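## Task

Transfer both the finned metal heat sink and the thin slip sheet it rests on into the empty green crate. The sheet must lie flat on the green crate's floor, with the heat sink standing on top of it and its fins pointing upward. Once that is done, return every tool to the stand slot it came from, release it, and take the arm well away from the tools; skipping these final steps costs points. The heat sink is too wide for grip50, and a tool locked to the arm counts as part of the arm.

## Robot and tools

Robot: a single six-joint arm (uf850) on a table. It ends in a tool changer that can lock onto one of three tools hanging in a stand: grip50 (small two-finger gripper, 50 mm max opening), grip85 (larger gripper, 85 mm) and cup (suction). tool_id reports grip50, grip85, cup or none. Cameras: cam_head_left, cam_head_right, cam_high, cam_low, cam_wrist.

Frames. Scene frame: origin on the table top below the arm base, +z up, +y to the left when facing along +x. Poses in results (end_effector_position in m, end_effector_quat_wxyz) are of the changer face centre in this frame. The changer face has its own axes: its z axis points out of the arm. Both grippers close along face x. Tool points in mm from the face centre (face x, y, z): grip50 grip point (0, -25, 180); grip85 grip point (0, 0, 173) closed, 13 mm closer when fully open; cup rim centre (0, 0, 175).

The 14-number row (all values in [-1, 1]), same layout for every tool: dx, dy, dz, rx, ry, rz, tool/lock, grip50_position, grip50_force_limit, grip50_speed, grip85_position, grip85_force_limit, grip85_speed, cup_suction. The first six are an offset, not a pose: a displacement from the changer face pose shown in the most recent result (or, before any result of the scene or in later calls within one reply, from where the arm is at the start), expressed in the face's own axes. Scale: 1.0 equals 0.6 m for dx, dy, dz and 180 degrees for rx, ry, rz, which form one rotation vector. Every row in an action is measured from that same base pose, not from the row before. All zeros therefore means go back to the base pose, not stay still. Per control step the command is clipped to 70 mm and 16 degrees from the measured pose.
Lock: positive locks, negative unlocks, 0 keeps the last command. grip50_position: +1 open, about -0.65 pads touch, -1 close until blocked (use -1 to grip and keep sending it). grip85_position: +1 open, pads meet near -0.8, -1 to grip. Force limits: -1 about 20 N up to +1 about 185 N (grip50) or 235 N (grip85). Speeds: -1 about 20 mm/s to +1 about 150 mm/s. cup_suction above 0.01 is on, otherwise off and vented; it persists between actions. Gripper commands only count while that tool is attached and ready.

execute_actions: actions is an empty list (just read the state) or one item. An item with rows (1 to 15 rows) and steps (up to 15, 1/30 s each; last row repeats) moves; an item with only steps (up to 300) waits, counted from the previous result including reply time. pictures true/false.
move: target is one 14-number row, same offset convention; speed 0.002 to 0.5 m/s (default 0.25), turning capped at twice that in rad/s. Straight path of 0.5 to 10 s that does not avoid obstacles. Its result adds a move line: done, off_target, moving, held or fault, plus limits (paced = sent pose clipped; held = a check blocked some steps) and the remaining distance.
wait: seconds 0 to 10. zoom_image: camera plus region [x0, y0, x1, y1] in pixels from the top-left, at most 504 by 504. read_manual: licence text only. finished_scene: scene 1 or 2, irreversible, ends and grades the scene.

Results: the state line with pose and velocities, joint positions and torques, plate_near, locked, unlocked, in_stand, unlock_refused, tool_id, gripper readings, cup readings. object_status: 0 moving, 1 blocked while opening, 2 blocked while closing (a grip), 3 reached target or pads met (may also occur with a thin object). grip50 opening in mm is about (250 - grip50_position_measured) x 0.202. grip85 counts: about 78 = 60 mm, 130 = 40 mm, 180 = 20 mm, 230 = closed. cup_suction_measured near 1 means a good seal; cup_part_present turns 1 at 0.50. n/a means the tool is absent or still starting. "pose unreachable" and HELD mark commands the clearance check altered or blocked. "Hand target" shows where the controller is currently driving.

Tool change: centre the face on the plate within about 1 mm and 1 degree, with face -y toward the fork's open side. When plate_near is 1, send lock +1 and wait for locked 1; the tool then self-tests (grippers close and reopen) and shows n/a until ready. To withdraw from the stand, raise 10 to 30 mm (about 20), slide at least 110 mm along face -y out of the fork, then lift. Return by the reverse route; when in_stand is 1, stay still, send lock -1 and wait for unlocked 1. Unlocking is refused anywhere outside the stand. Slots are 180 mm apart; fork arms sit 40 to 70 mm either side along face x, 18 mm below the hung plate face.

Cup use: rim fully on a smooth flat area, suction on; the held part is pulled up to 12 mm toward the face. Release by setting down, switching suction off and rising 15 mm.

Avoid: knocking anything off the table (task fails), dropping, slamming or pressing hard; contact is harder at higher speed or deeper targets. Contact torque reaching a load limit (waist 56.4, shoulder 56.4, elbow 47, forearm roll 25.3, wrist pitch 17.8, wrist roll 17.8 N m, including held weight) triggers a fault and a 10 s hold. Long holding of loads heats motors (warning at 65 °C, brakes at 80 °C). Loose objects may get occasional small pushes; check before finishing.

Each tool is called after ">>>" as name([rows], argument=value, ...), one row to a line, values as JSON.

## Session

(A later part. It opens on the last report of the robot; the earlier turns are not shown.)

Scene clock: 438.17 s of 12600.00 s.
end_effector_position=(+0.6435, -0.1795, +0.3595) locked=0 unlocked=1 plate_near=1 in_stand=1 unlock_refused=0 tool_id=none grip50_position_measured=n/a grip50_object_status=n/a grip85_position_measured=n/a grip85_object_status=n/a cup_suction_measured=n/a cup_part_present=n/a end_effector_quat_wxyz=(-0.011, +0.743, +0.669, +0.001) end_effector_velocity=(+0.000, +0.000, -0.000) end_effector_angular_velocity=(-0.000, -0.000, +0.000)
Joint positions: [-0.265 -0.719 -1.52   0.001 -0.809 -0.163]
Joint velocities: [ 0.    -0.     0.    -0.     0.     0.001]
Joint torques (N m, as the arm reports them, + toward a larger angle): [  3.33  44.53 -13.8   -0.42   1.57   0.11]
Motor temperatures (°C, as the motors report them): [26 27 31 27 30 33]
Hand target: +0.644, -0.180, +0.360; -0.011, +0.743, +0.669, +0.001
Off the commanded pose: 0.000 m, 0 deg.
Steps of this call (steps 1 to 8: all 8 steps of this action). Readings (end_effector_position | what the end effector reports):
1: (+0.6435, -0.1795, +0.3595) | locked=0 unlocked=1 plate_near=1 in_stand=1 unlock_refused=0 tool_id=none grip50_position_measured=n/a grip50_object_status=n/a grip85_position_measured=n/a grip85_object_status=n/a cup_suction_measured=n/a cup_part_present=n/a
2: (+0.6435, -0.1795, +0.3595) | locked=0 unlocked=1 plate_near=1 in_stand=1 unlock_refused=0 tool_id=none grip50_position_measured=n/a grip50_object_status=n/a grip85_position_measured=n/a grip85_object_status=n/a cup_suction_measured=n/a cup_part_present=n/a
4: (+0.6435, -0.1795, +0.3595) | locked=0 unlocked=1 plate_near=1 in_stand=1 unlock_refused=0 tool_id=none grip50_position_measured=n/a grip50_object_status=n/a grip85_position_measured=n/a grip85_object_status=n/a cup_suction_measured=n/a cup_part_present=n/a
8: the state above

>>> move(target=[0,0,-0.07,0,0,0,0,0,0,0,0,0,0,0], speed=0.06)

>>> move(target=[0.3015,0,0,0,0,0,0,0,0,0,0,0,0,0], speed=0.15)

Scene clock: 443.37 s of 12600.00 s.
end_effector_position=(+0.6439, -0.1801, +0.4013) locked=0 unlocked=1 plate_near=0 in_stand=0 unlock_refused=0 tool_id=none grip50_position_measured=n/a grip50_object_status=n/a grip85_position_measured=n/a grip85_object_status=n/a cup_suction_measured=n/a cup_part_present=n/a end_effector_quat_wxyz=(-0.011, +0.743, +0.669, +0.001) end_effector_velocity=(-0.000, +0.000, -0.001) end_effector_angular_velocity=(+0.001, +0.003, -0.001)
Joint positions: [-0.265 -0.677 -1.552  0.001 -0.884 -0.163]
Joint velocities: [-0.    -0.001  0.001 -0.    -0.001  0.001]
Joint torques (N m, as the arm reports them, + toward a larger angle): [  3.16  50.12 -16.09  -0.62   0.78   0.17]
Motor temperatures (°C, as the motors report them): [26 27 31 27 30 33]
Hand target: +0.644, -0.180, +0.402; -0.011, +0.743, +0.669, +0.001
Off the commanded pose: 0.000 m, 0 deg.
move: done

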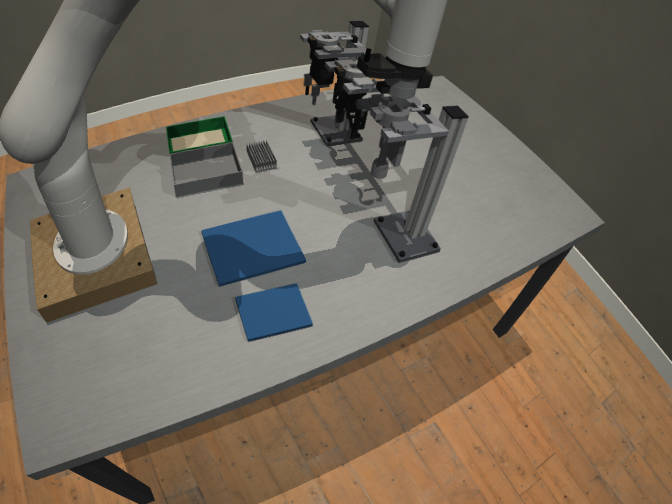

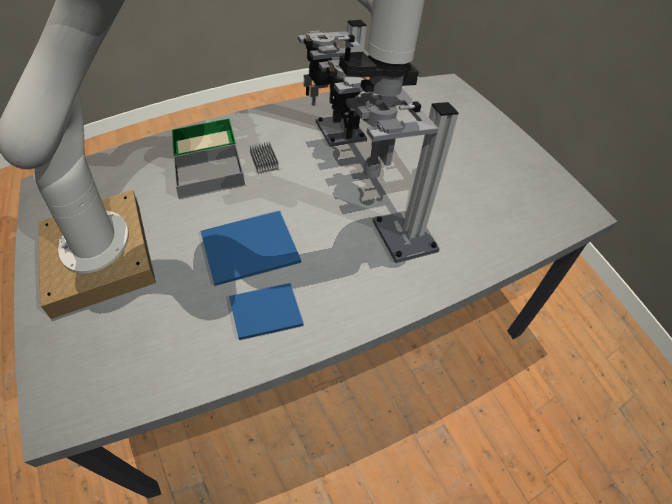

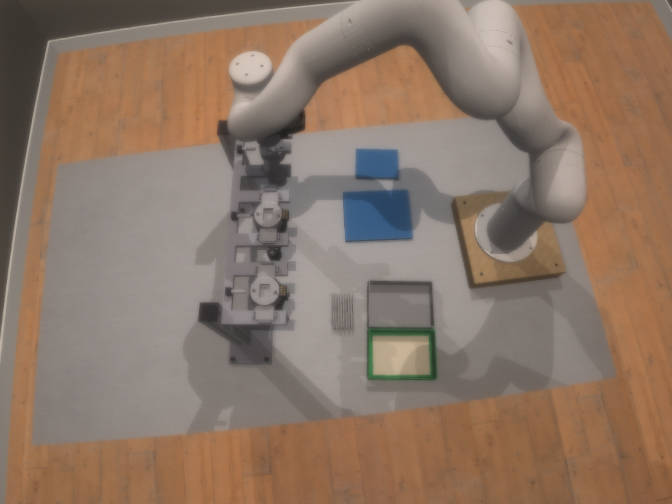

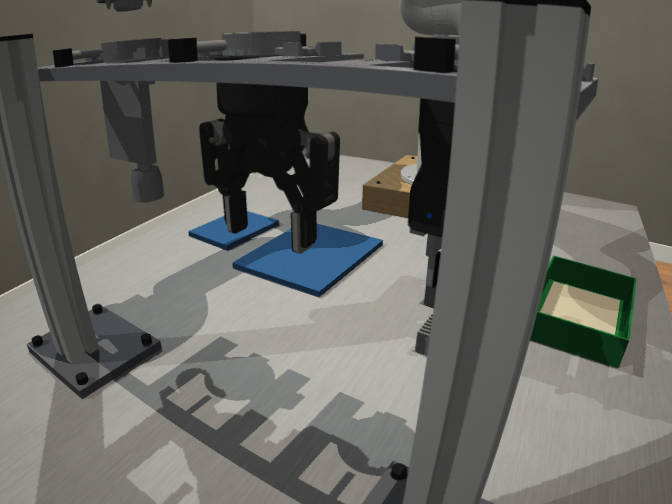

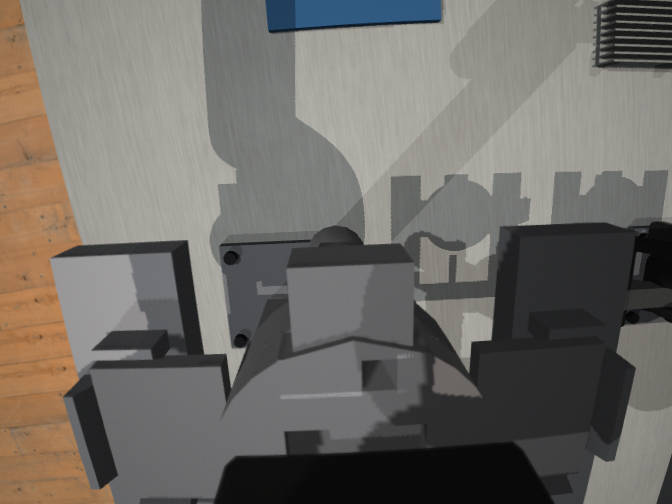

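Scene clock: 444.90 s of 12600.00 s.
end_effector_position=(+0.6620, -0.0007, +0.4038) locked=0 unlocked=1 plate_near=0 in_stand=0 unlock_refused=0 tool_id=none grip50_position_measured=n/a grip50_object_status=n/a grip85_position_measured=n/a grip85_object_status=n/a cup_suction_measured=n/a cup_part_present=n/a end_effector_quat_wxyz=(-0.011, +0.743, +0.669, +0.000) end_effector_velocity=(+0.000, +0.000, +0.000) end_effector_angular_velocity=(-0.000, -0.000, +0.000)
Joint positions: [ 0.007 -0.663 -1.53   0.002 -0.877  0.109]
Joint velocities: [ 0.001  0.    -0.    -0.    -0.     0.001]
Joint torques (N m, as the arm reports them, + toward a larger angle): [  3.45  47.91 -15.04  -0.95   0.71   0.1 ]
Motor temperatures (°C, as the motors report them): [26 27 31 27 30 33]
Hand target: +0.662, -0.000, +0.404; -0.011, +0.743, +0.669, +0.000
Off the commanded pose: 0.001 m, 0 deg.
move: done

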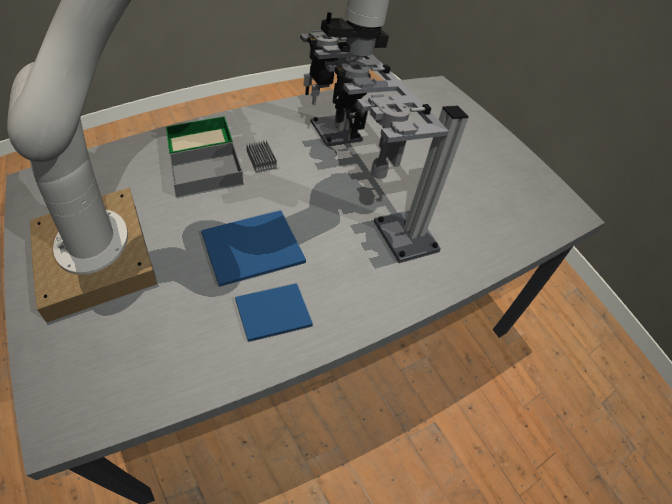

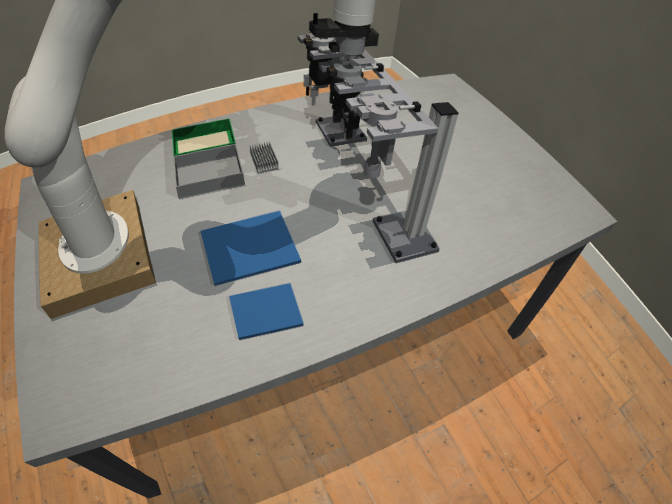

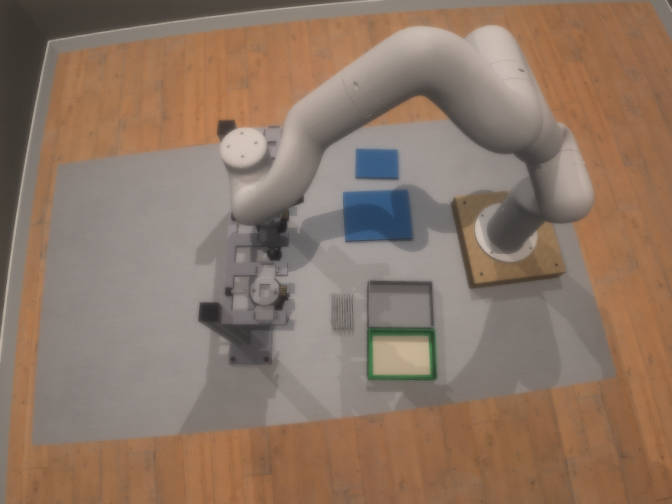

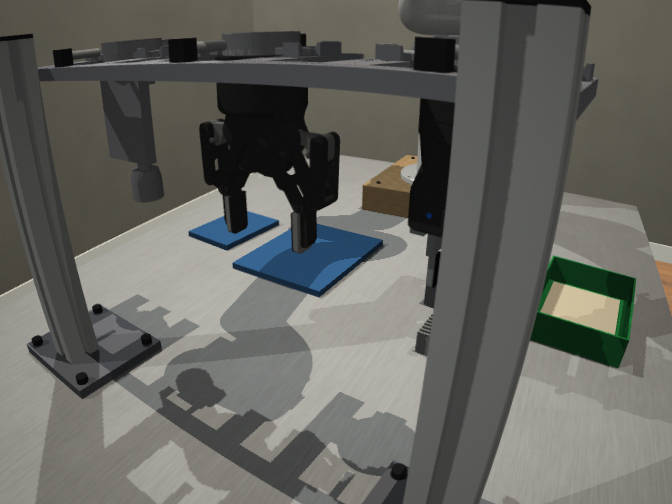

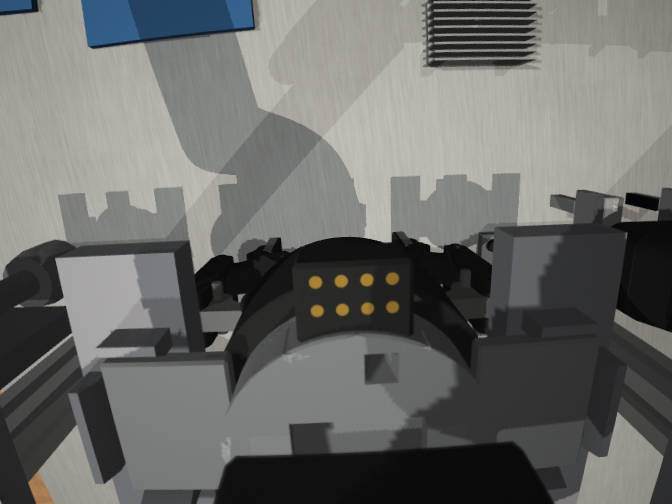

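>>> move(target=[0.0017,0.0005,0.055,0,0,0,0,0,0,0,0,0,0,0], speed=0.05)

Scene clock: 451.00 s of 12600.00 s.
end_effector_position=(+0.6621, +0.0008, +0.3710) locked=0 unlocked=1 plate_near=0 in_stand=0 unlock_refused=0 tool_id=none grip50_position_measured=n/a grip50_object_status=n/a grip85_position_measured=n/a grip85_object_status=n/a cup_suction_measured=n/a cup_part_present=n/a end_effector_quat_wxyz=(-0.010, +0.743, +0.669, +0.000) end_effector_velocity=(+0.000, -0.000, +0.001) end_effector_angular_velocity=(+0.000, -0.002, -0.000)
Joint positions: [ 0.009 -0.697 -1.506  0.002 -0.818  0.11 ]
Joint velocities: [-0.     0.001 -0.001  0.     0.    -0.   ]
Joint torques (N m, as the arm reports them, + toward a larger angle): [  4.16  48.4  -14.99  -0.47   0.69   0.17]
Motor temperatures (°C, as the motors report them): [26 27 31 27 30 33]
Hand target: +0.662, +0.001, +0.371; -0.011, +0.743, +0.669, -0.000
Off the commanded pose: 0.000 m, 0 deg.
move: done

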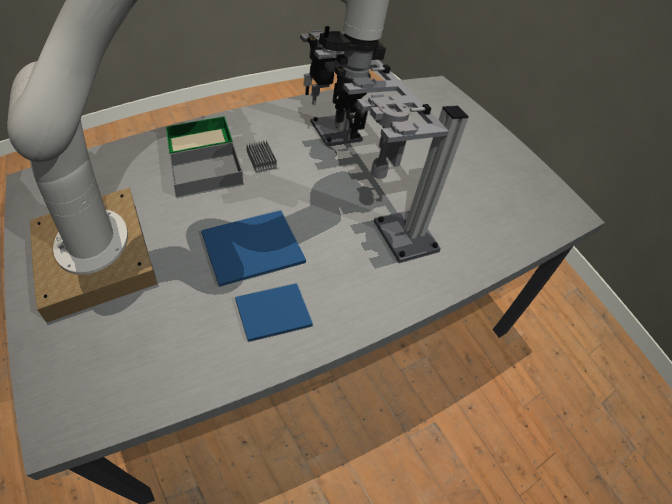

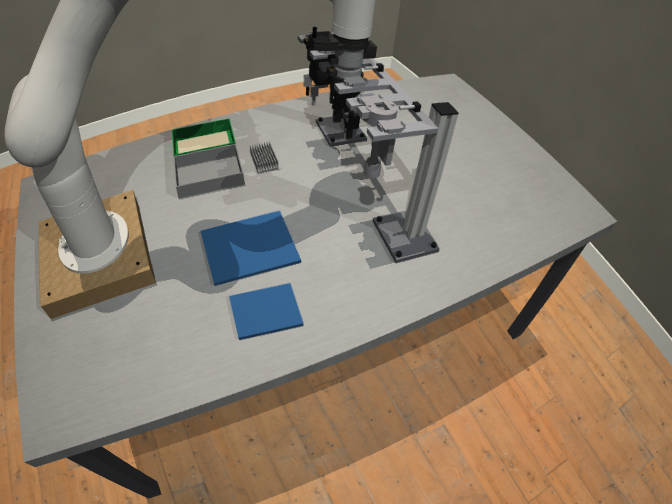

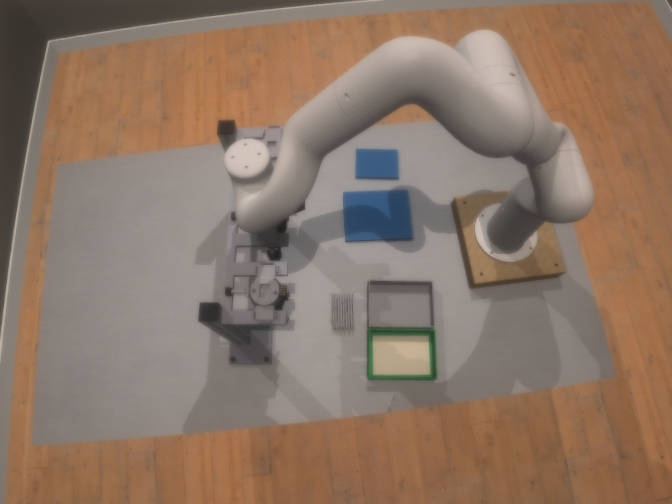

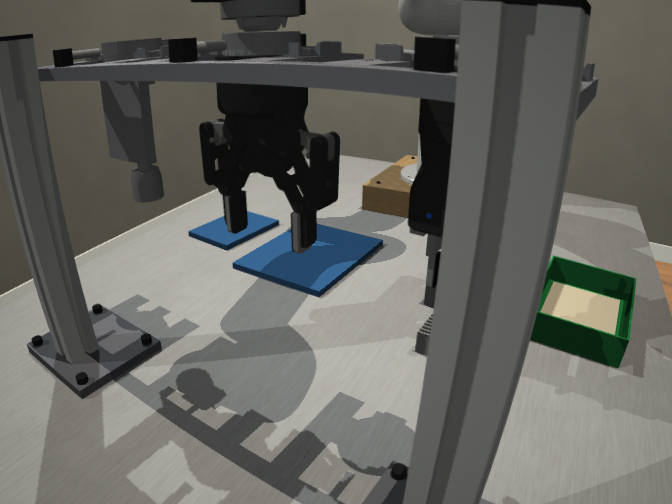

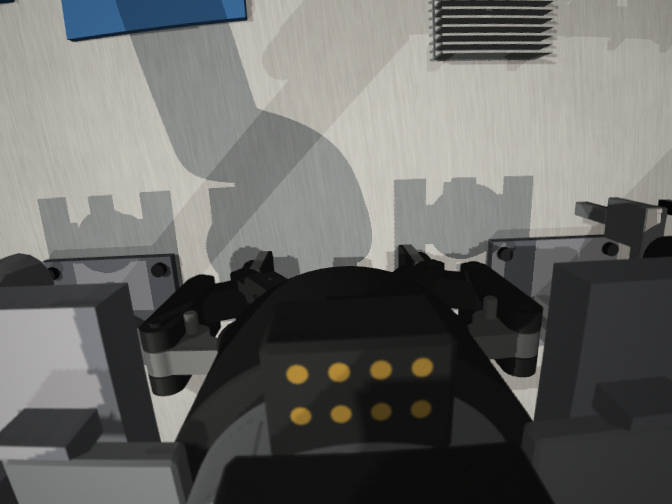

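>>> move(target=[-0.0004,0.0005,0.0195,0,0,0,0,0,0,0,0,0,0,0], speed=0.012)

Scene clock: 457.10 s of 12600.00 s.
end_effector_position=(+0.6623, +0.0007, +0.3596) locked=0 unlocked=1 plate_near=1 in_stand=1 unlock_refused=0 tool_id=none grip50_position_measured=n/a grip50_object_status=n/a grip85_position_measured=n/a grip85_object_status=n/a cup_suction_measured=n/a cup_part_present=n/a end_effector_quat_wxyz=(-0.010, +0.743, +0.669, +0.000) end_effector_velocity=(+0.000, +0.000, +0.000) end_effector_angular_velocity=(+0.000, -0.002, +0.000)
Joint positions: [ 0.008 -0.711 -1.5    0.002 -0.798  0.11 ]
Joint velocities: [ 0.    -0.    -0.     0.001  0.002 -0.001]
Joint torques (N m, as the arm reports them, + toward a larger angle): [  2.81  46.23 -14.13  -0.63   1.06   0.06]
Motor temperatures (°C, as the motors report them): [26 27 31 27 30 33]
Hand target: +0.662, +0.001, +0.359; -0.010, +0.743, +0.669, +0.000
Off the commanded pose: 0.000 m, 0 deg.
move: done

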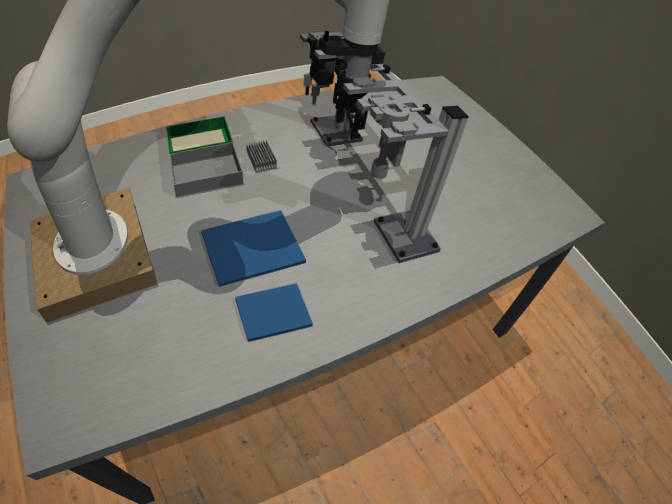

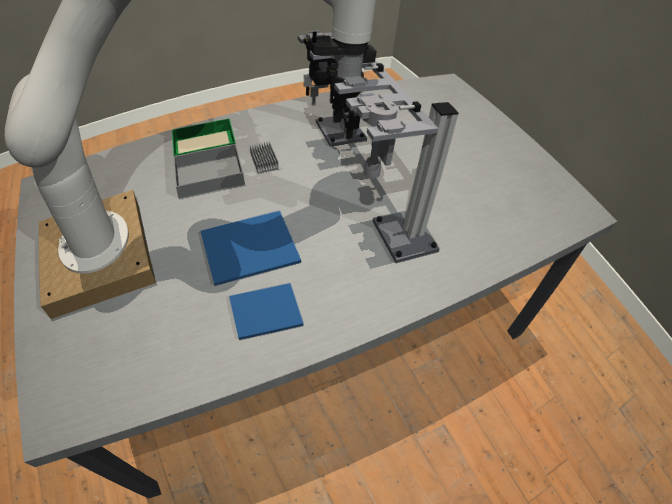

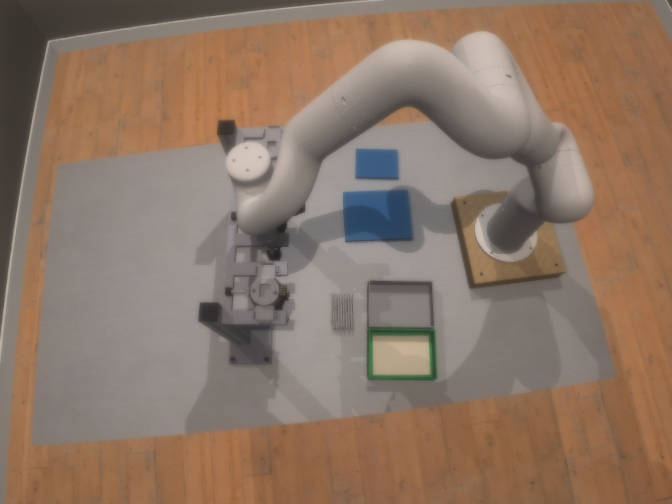

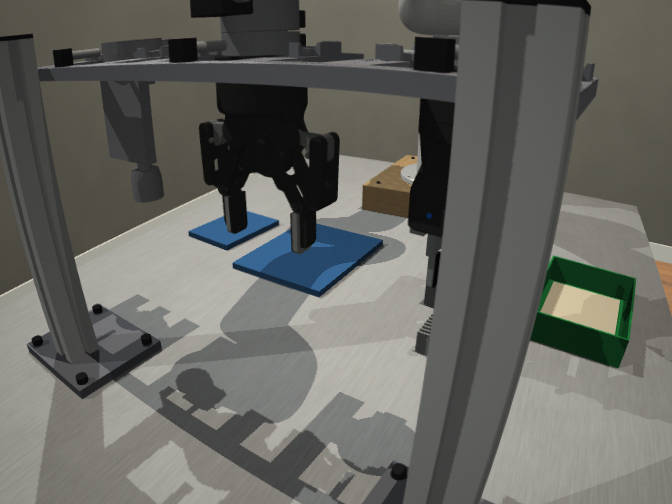

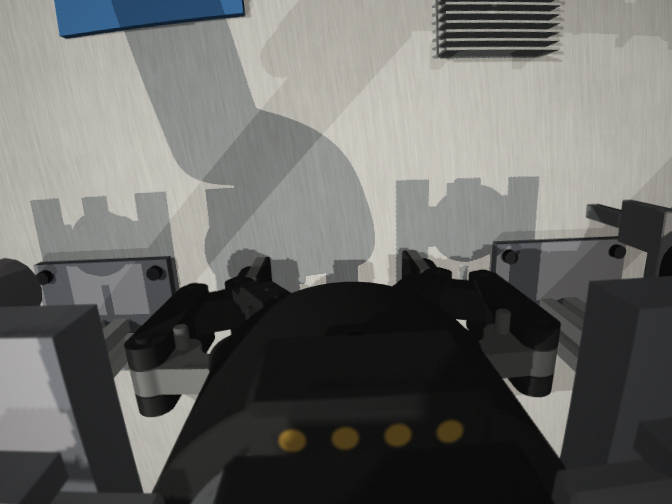

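>>> execute_actions([
  {"rows":[[0,0,0,0,0,0,1,0,0,0,0.65,0,0,0]],"steps":15},
], pictures=false)

>>> execute_actions([
  {"rows":[[0,0,0,0,0,0,1,0,0,0,0.65,0,0,0]],"steps":15},
], pictures=false)

>>> execute_actions([
  {"rows":[[0,0,0,0,0,0,1,0,0,0,0.65,0,0,0]],"steps":8},
], pictures=false)

Scene clock: 464.83 s of 12600.00 s.
end_effector_position=(+0.6622, +0.0007, +0.3594) locked=0 unlocked=0 plate_near=1 in_stand=1 unlock_refused=0 tool_id=none grip50_position_measured=n/a grip50_object_status=n/a grip85_position_measured=n/a grip85_object_status=n/a cup_suction_measured=n/a cup_part_present=n/a end_effector_quat_wxyz=(-0.010, +0.743, +0.669, +0.000) end_effector_velocity=(+0.001, -0.000, -0.001) end_effector_angular_velocity=(-0.003, -0.007, +0.006)
Joint positions: [ 0.008 -0.711 -1.499  0.002 -0.798  0.11 ]
Joint velocities: [ 0.    -0.001 -0.    -0.004  0.008 -0.003]
Joint torques (N m, as the arm reports them, + toward a larger angle): [  4.47  40.22 -12.1    0.04   1.18   0.22]
Motor temperatures (°C, as the motors report them): [26 27 31 27 30 33]
Hand target: +0.662, +0.001, +0.360; -0.010, +0.743, +0.669, +0.000
Off the commanded pose: 0.000 m, 0 deg.
Steps of this call (steps 1 to 217: nothing new was sent; steps 218 to 232: all 15 steps of this action). Readings (end_effector_position | what the end effector reports):
218: (+0.6622, +0.0007, +0.3593) | locked=0 unlocked=0 plate_near=1 in_stand=1 unlock_refused=0 tool_id=none grip50_position_measured=n/a grip50_object_status=n/a grip85_position_measured=n/a grip85_object_status=n/a cup_suction_measured=n/a cup_part_present=n/a
219: (+0.6622, +0.0007, +0.3593) | locked=0 unlocked=0 plate_near=1 in_stand=1 unlock_refused=0 tool_id=none grip50_position_measured=n/a grip50_object_status=n/a grip85_position_measured=n/a grip85_object_status=n/a cup_suction_measured=n/a cup_part_present=n/a
221: (+0.6622, +0.0007, +0.3593) | locked=0 unlocked=0 plate_near=1 in_stand=1 unlock_refused=0 tool_id=none grip50_position_measured=n/a grip50_object_status=n/a grip85_position_measured=n/a grip85_object_status=n/a cup_suction_measured=n/a cup_part_present=n/a
225: (+0.6622, +0.0007, +0.3593) | locked=0 unlocked=0 plate_near=1 in_stand=1 unlock_refused=0 tool_id=none grip50_position_measured=n/a grip50_object_status=n/a grip85_position_measured=n/a grip85_object_status=n/a cup_suction_measured=n/a cup_part_present=n/a
232: the state above

Scene clock: 465.33 s of 12600.00 s.
end_effector_position=(+0.6623, +0.0006, +0.3599) locked=1 unlocked=0 plate_near=1 in_stand=1 unlock_refused=0 tool_id=grip85 grip50_position_measured=n/a grip50_object_status=n/a grip85_position_measured=n/a grip85_object_status=n/a cup_suction_measured=n/a cup_part_present=n/a end_effector_quat_wxyz=(-0.010, +0.743, +0.669, +0.000) end_effector_velocity=(-0.000, +0.000, -0.000) end_effector_angular_velocity=(-0.000, +0.000, +0.000)
Joint positions: [ 0.008 -0.71  -1.5    0.002 -0.798  0.11 ]
Joint velocities: [ 0.    -0.     0.    -0.     0.001  0.   ]
Joint torques (N m, as the arm reports them, + toward a larger angle): [  5.57  41.8  -13.78  -0.47   2.4   -0.97]
Motor temperatures (°C, as the motors report them): [26 27 31 27 30 33]
Hand target: +0.662, +0.001, +0.359; -0.010, +0.743, +0.669, +0.000
Off the commanded pose: 0.001 m, 0 deg.
Steps of this call (steps 1 to 15: all 15 steps of this action). Readings (end_effector_position | what the end effector reports):
1: (+0.6623, +0.0007, +0.3594) | locked=0 unlocked=0 plate_near=1 in_stand=1 unlock_refused=0 tool_id=none grip50_position_measured=n/a grip50_object_status=n/a grip85_position_measured=n/a grip85_object_status=n/a cup_suction_measured=n/a cup_part_present=n/a
2: (+0.6623, +0.0007, +0.3594) | locked=0 unlocked=0 plate_near=1 in_stand=1 unlock_refused=0 tool_id=none grip50_position_measured=n/a grip50_object_status=n/a grip85_position_measured=n/a grip85_object_status=n/a cup_suction_measured=n/a cup_part_present=n/a
4: (+0.6623, +0.0006, +0.3596) | locked=0 unlocked=0 plate_near=1 in_stand=1 unlock_refused=0 tool_id=none grip50_position_measured=n/a grip50_object_status=n/a grip85_position_measured=n/a grip85_object_status=n/a cup_suction_measured=n/a cup_part_present=n/a
8: (+0.6622, +0.0006, +0.3597) | locked=0 unlocked=0 plate_near=1 in_stand=1 unlock_refused=0 tool_id=none grip50_position_measured=n/a grip50_object_status=n/a grip85_position_measured=n/a grip85_object_status=n/a cup_suction_measured=n/a cup_part_present=n/a
15: the state above

Scene clock: 465.60 s of 12600.00 s.
end_effector_position=(+0.6623, +0.0006, +0.3600) locked=1 unlocked=0 plate_near=1 in_stand=1 unlock_refused=0 tool_id=grip85 grip50_position_measured=n/a grip50_object_status=n/a grip85_position_measured=n/a grip85_object_status=n/a cup_suction_measured=n/a cup_part_present=n/a end_effector_quat_wxyz=(-0.010, +0.743, +0.669, +0.000) end_effector_velocity=(+0.000, -0.000, +0.000) end_effector_angular_velocity=(+0.000, -0.000, -0.000)
Joint positions: [ 0.008 -0.71  -1.5    0.002 -0.798  0.11 ]
Joint velocities: [-0.  0. -0.  0.  0. -0.]
Joint torques (N m, as the arm reports them, + toward a larger angle): [  6.46  40.99 -12.98  -0.48   2.32  -0.74]
Motor temperatures (°C, as the motors report them): [26 27 31 27 30 33]
Hand target: +0.662, +0.001, +0.360; -0.010, +0.743, +0.669, +0.000
Off the commanded pose: 0.000 m, 0 deg.
Steps of this call (steps 1 to 8: all 8 steps of this action). Readings (end_effector_position | what the end effector reports):
1: (+0.6623, +0.0006, +0.3599) | locked=1 unlocked=0 plate_near=1 in_stand=1 unlock_refused=0 tool_id=grip85 grip50_position_measured=n/a grip50_object_status=n/a grip85_position_measured=n/a grip85_object_status=n/a cup_suction_measured=n/a cup_part_present=n/a
2: (+0.6623, +0.0006, +0.3600) | locked=1 unlocked=0 plate_near=1 in_stand=1 unlock_refused=0 tool_id=grip85 grip50_position_measured=n/a grip50_object_status=n/a grip85_position_measured=n/a grip85_object_status=n/a cup_suction_measured=n/a cup_part_present=n/a
4: (+0.6623, +0.0006, +0.3600) | locked=1 unlocked=0 plate_near=1 in_stand=1 unlock_refused=0 tool_id=grip85 grip50_position_measured=n/a grip50_object_status=n/a grip85_position_measured=n/a grip85_object_status=n/a cup_suction_measured=n/a cup_part_present=n/a
8: the state above

>>> move(target=[0,0,-0.034,0,0,0,0,0,0,0,0.65,0,0,0], speed=0.04)

>>> move(target=[0,-0.3,0,0,0,0,0,0,0,0,0.65,0,0,0], speed=0.12)

>>> move(target=[0.197,0.018,0.08,0,0,-0.499,0,0,0,0,0.65,0,0,0], speed=0.3)

Scene clock: 476.63 s of 12600.00 s.
end_effector_position=(+0.6625, +0.0003, +0.3801) locked=1 unlocked=0 plate_near=1 in_stand=0 unlock_refused=0 tool_id=grip85 grip50_position_measured=n/a grip50_object_status=n/a grip85_position_measured=47 grip85_object_status=3 cup_suction_measured=n/a cup_part_present=n/a end_effector_quat_wxyz=(-0.010, +0.743, +0.669, +0.000) end_effector_velocity=(-0.001, -0.000, -0.001) end_effector_angular_velocity=(+0.001, +0.004, -0.001)
Joint positions: [ 0.008 -0.688 -1.514  0.002 -0.834  0.11 ]
Joint velocities: [-0.    -0.001  0.001  0.001 -0.001 -0.   ]
Joint torques (N m, as the arm reports them, + toward a larger angle): [  4.59  56.2  -19.48  -0.54   0.81   0.08]
Motor temperatures (°C, as the motors report them): [26 27 31 27 30 33]
Hand target: +0.663, +0.000, +0.380; -0.010, +0.743, +0.669, +0.000
Off the commanded pose: 0.000 m, 0 deg.
move: done

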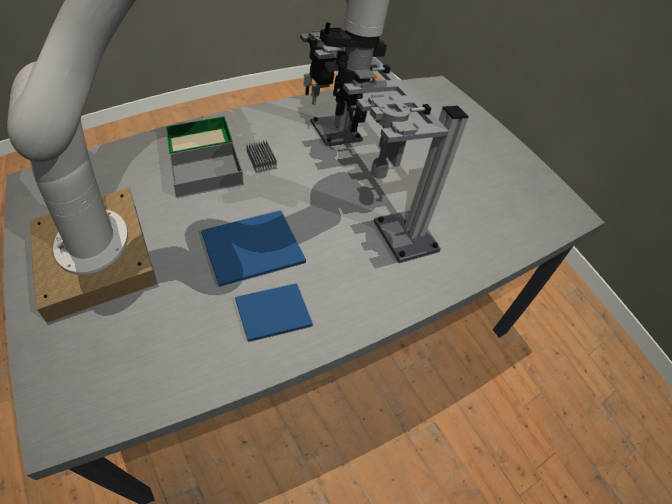

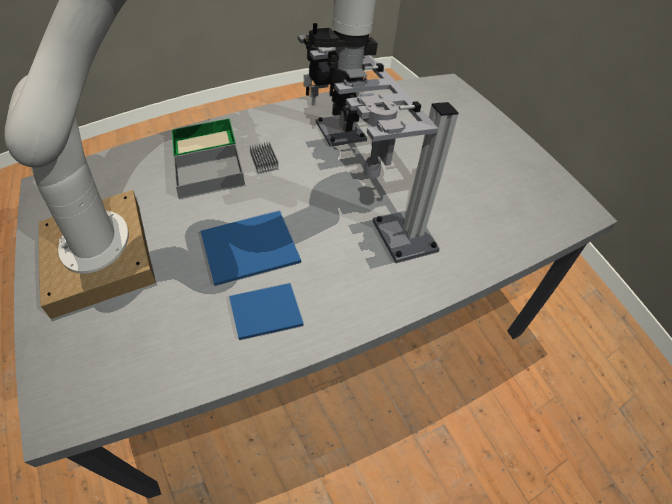

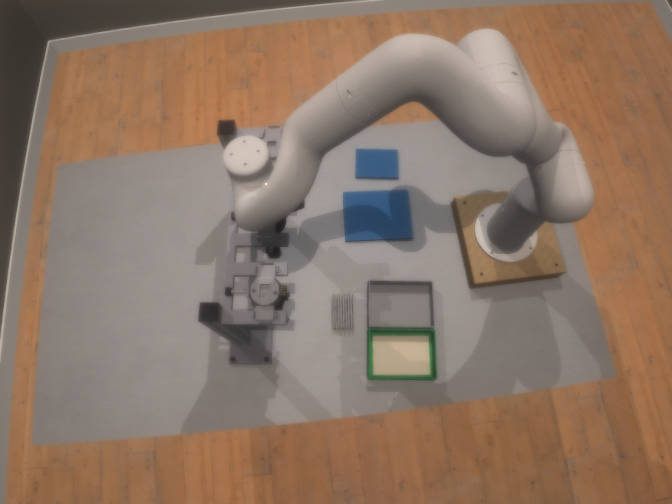

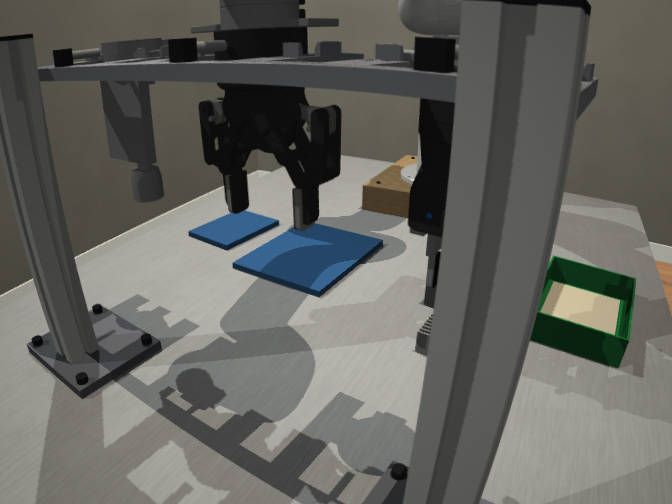

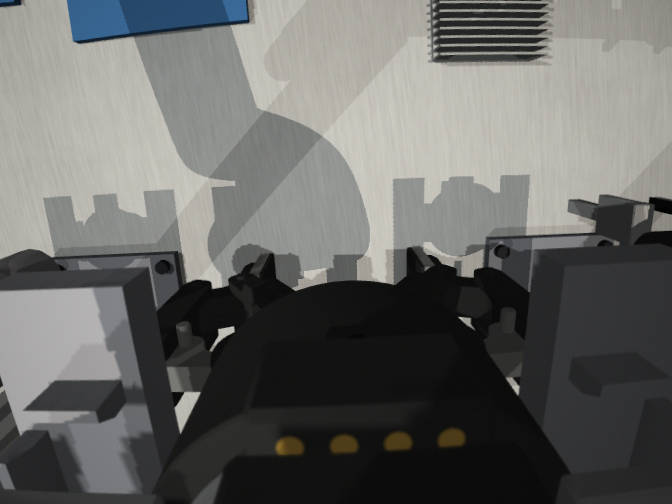

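Scene clock: 478.47 s of 12600.00 s.
end_effector_position=(+0.4836, +0.0184, +0.3823) locked=1 unlocked=0 plate_near=1 in_stand=0 unlock_refused=0 tool_id=grip85 grip50_position_measured=n/a grip50_object_status=n/a grip85_position_measured=47 grip85_object_status=3 cup_suction_measured=n/a cup_part_present=n/a end_effector_quat_wxyz=(-0.010, +0.743, +0.669, +0.000) end_effector_velocity=(-0.001, +0.000, -0.001) end_effector_angular_velocity=(-0.001, +0.002, +0.001)
Joint positions: [ 0.048 -0.282 -0.925  0.002 -0.652  0.15 ]
Joint velocities: [ 0.    -0.     0.002 -0.001 -0.     0.   ]
Joint torques (N m, as the arm reports them, + toward a larger angle): [  3.43  42.28 -17.51  -1.1    0.69   0.02]
Motor temperatures (°C, as the motors report them): [26 27 31 27 30 33]
Hand target: +0.483, +0.018, +0.382; -0.010, +0.743, +0.669, -0.000
Off the commanded pose: 0.001 m, 0 deg.
move: done

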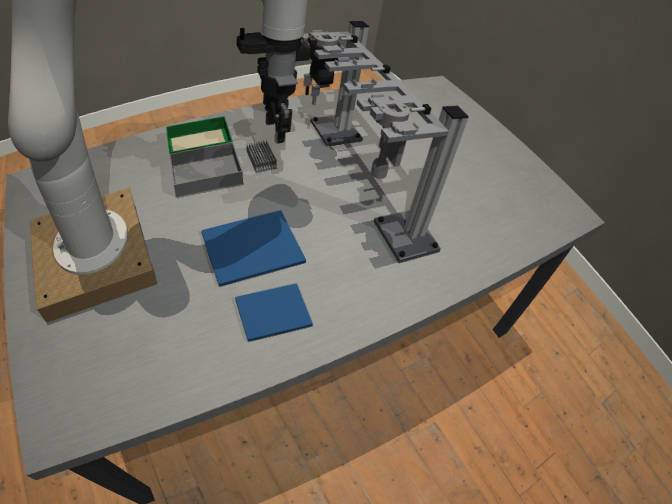

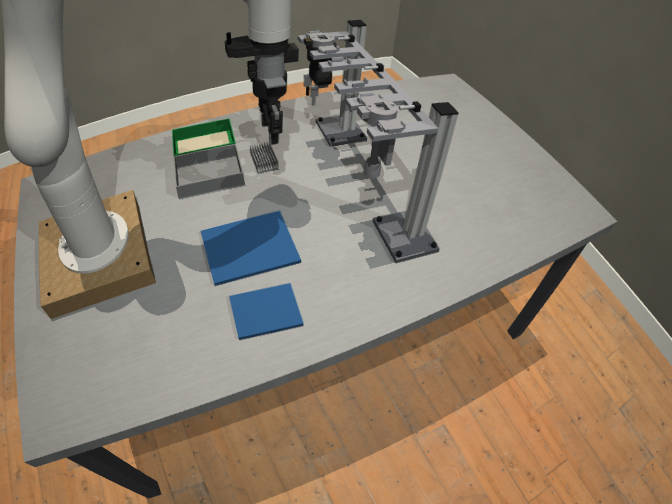

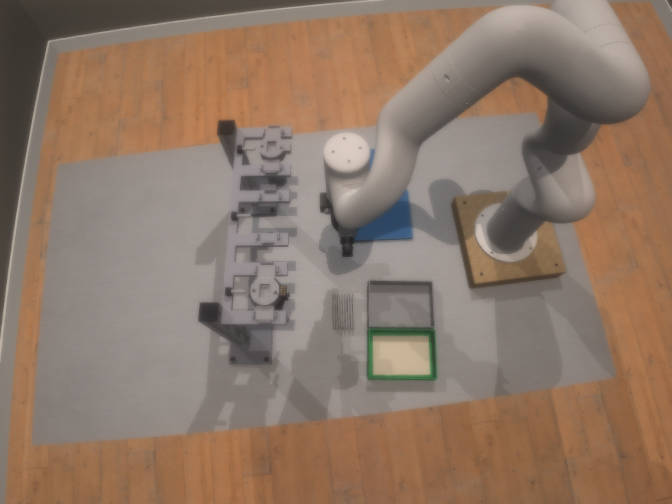

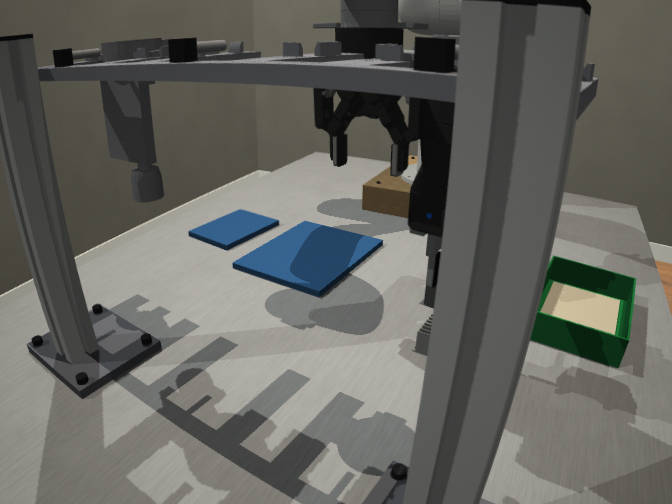

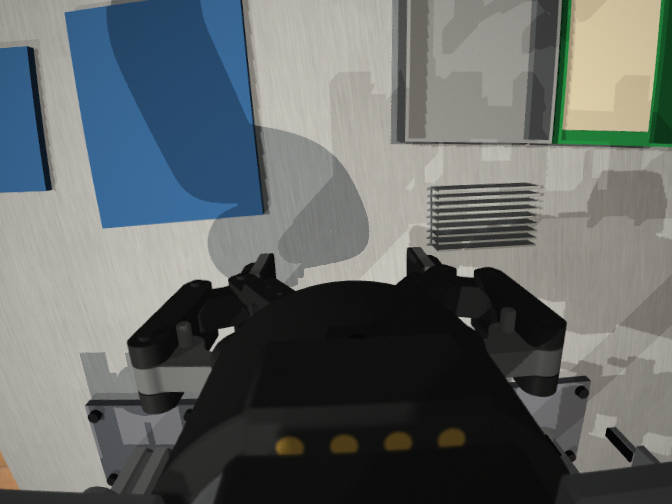

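Scene clock: 481.43 s of 12600.00 s.
end_effector_position=(+0.5058, +0.1353, +0.3358) locked=1 unlocked=0 plate_near=1 in_stand=0 unlock_refused=0 tool_id=grip85 grip50_position_measured=n/a grip50_object_status=n/a grip85_position_measured=47 grip85_object_status=3 cup_suction_measured=n/a cup_part_present=n/a end_effector_quat_wxyz=(-0.007, +0.054, +0.998, +0.006) end_effector_velocity=(+0.000, +0.000, +0.000) end_effector_angular_velocity=(+0.000, -0.000, +0.002)
Joint positions: [ 0.27  -0.445 -1.018  0.003 -0.582 -1.197]
Joint velocities: [ 0.     0.    -0.     0.001 -0.    -0.003]
Joint torques (N m, as the arm reports them, + toward a larger angle): [  3.7   44.97 -16.86  -0.91   0.72   0.16]
Motor temperatures (°C, as the motors report them): [26 27 31 27 30 33]
Hand target: +0.506, +0.135, +0.336; -0.007, +0.054, +0.999, +0.006
Off the commanded pose: 0.000 m, 0 deg.
move: done

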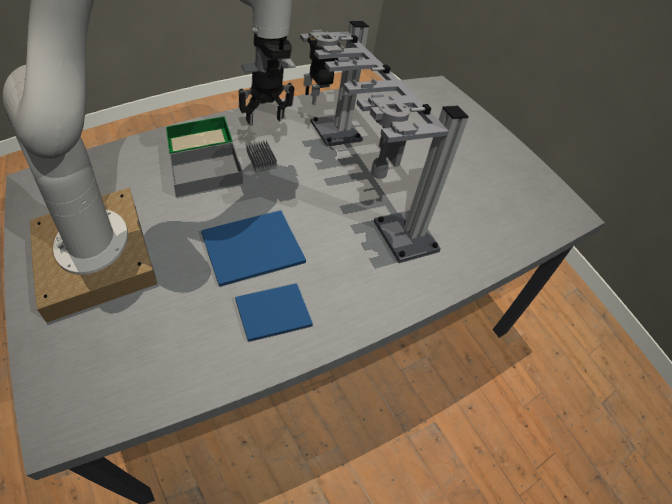

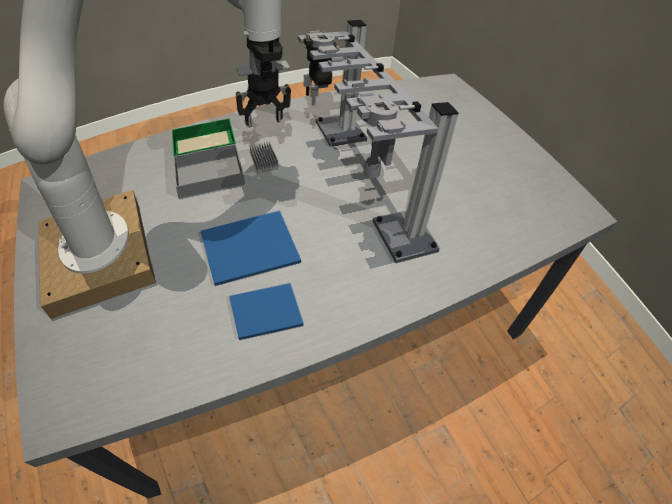

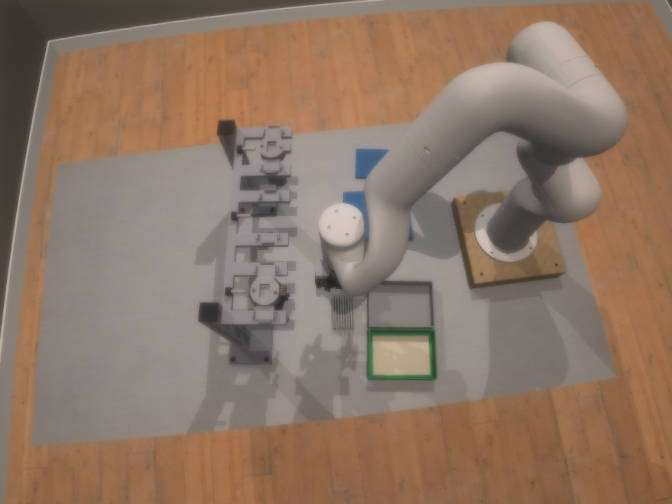

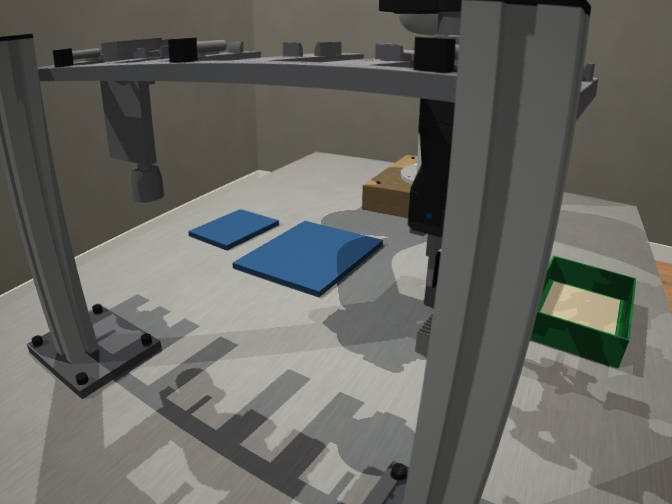

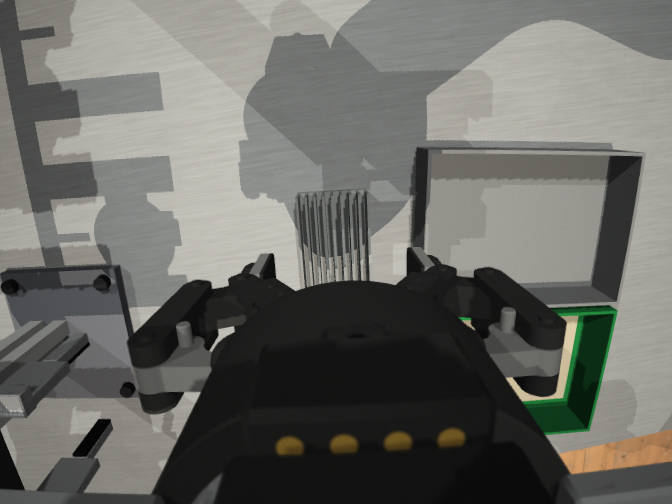

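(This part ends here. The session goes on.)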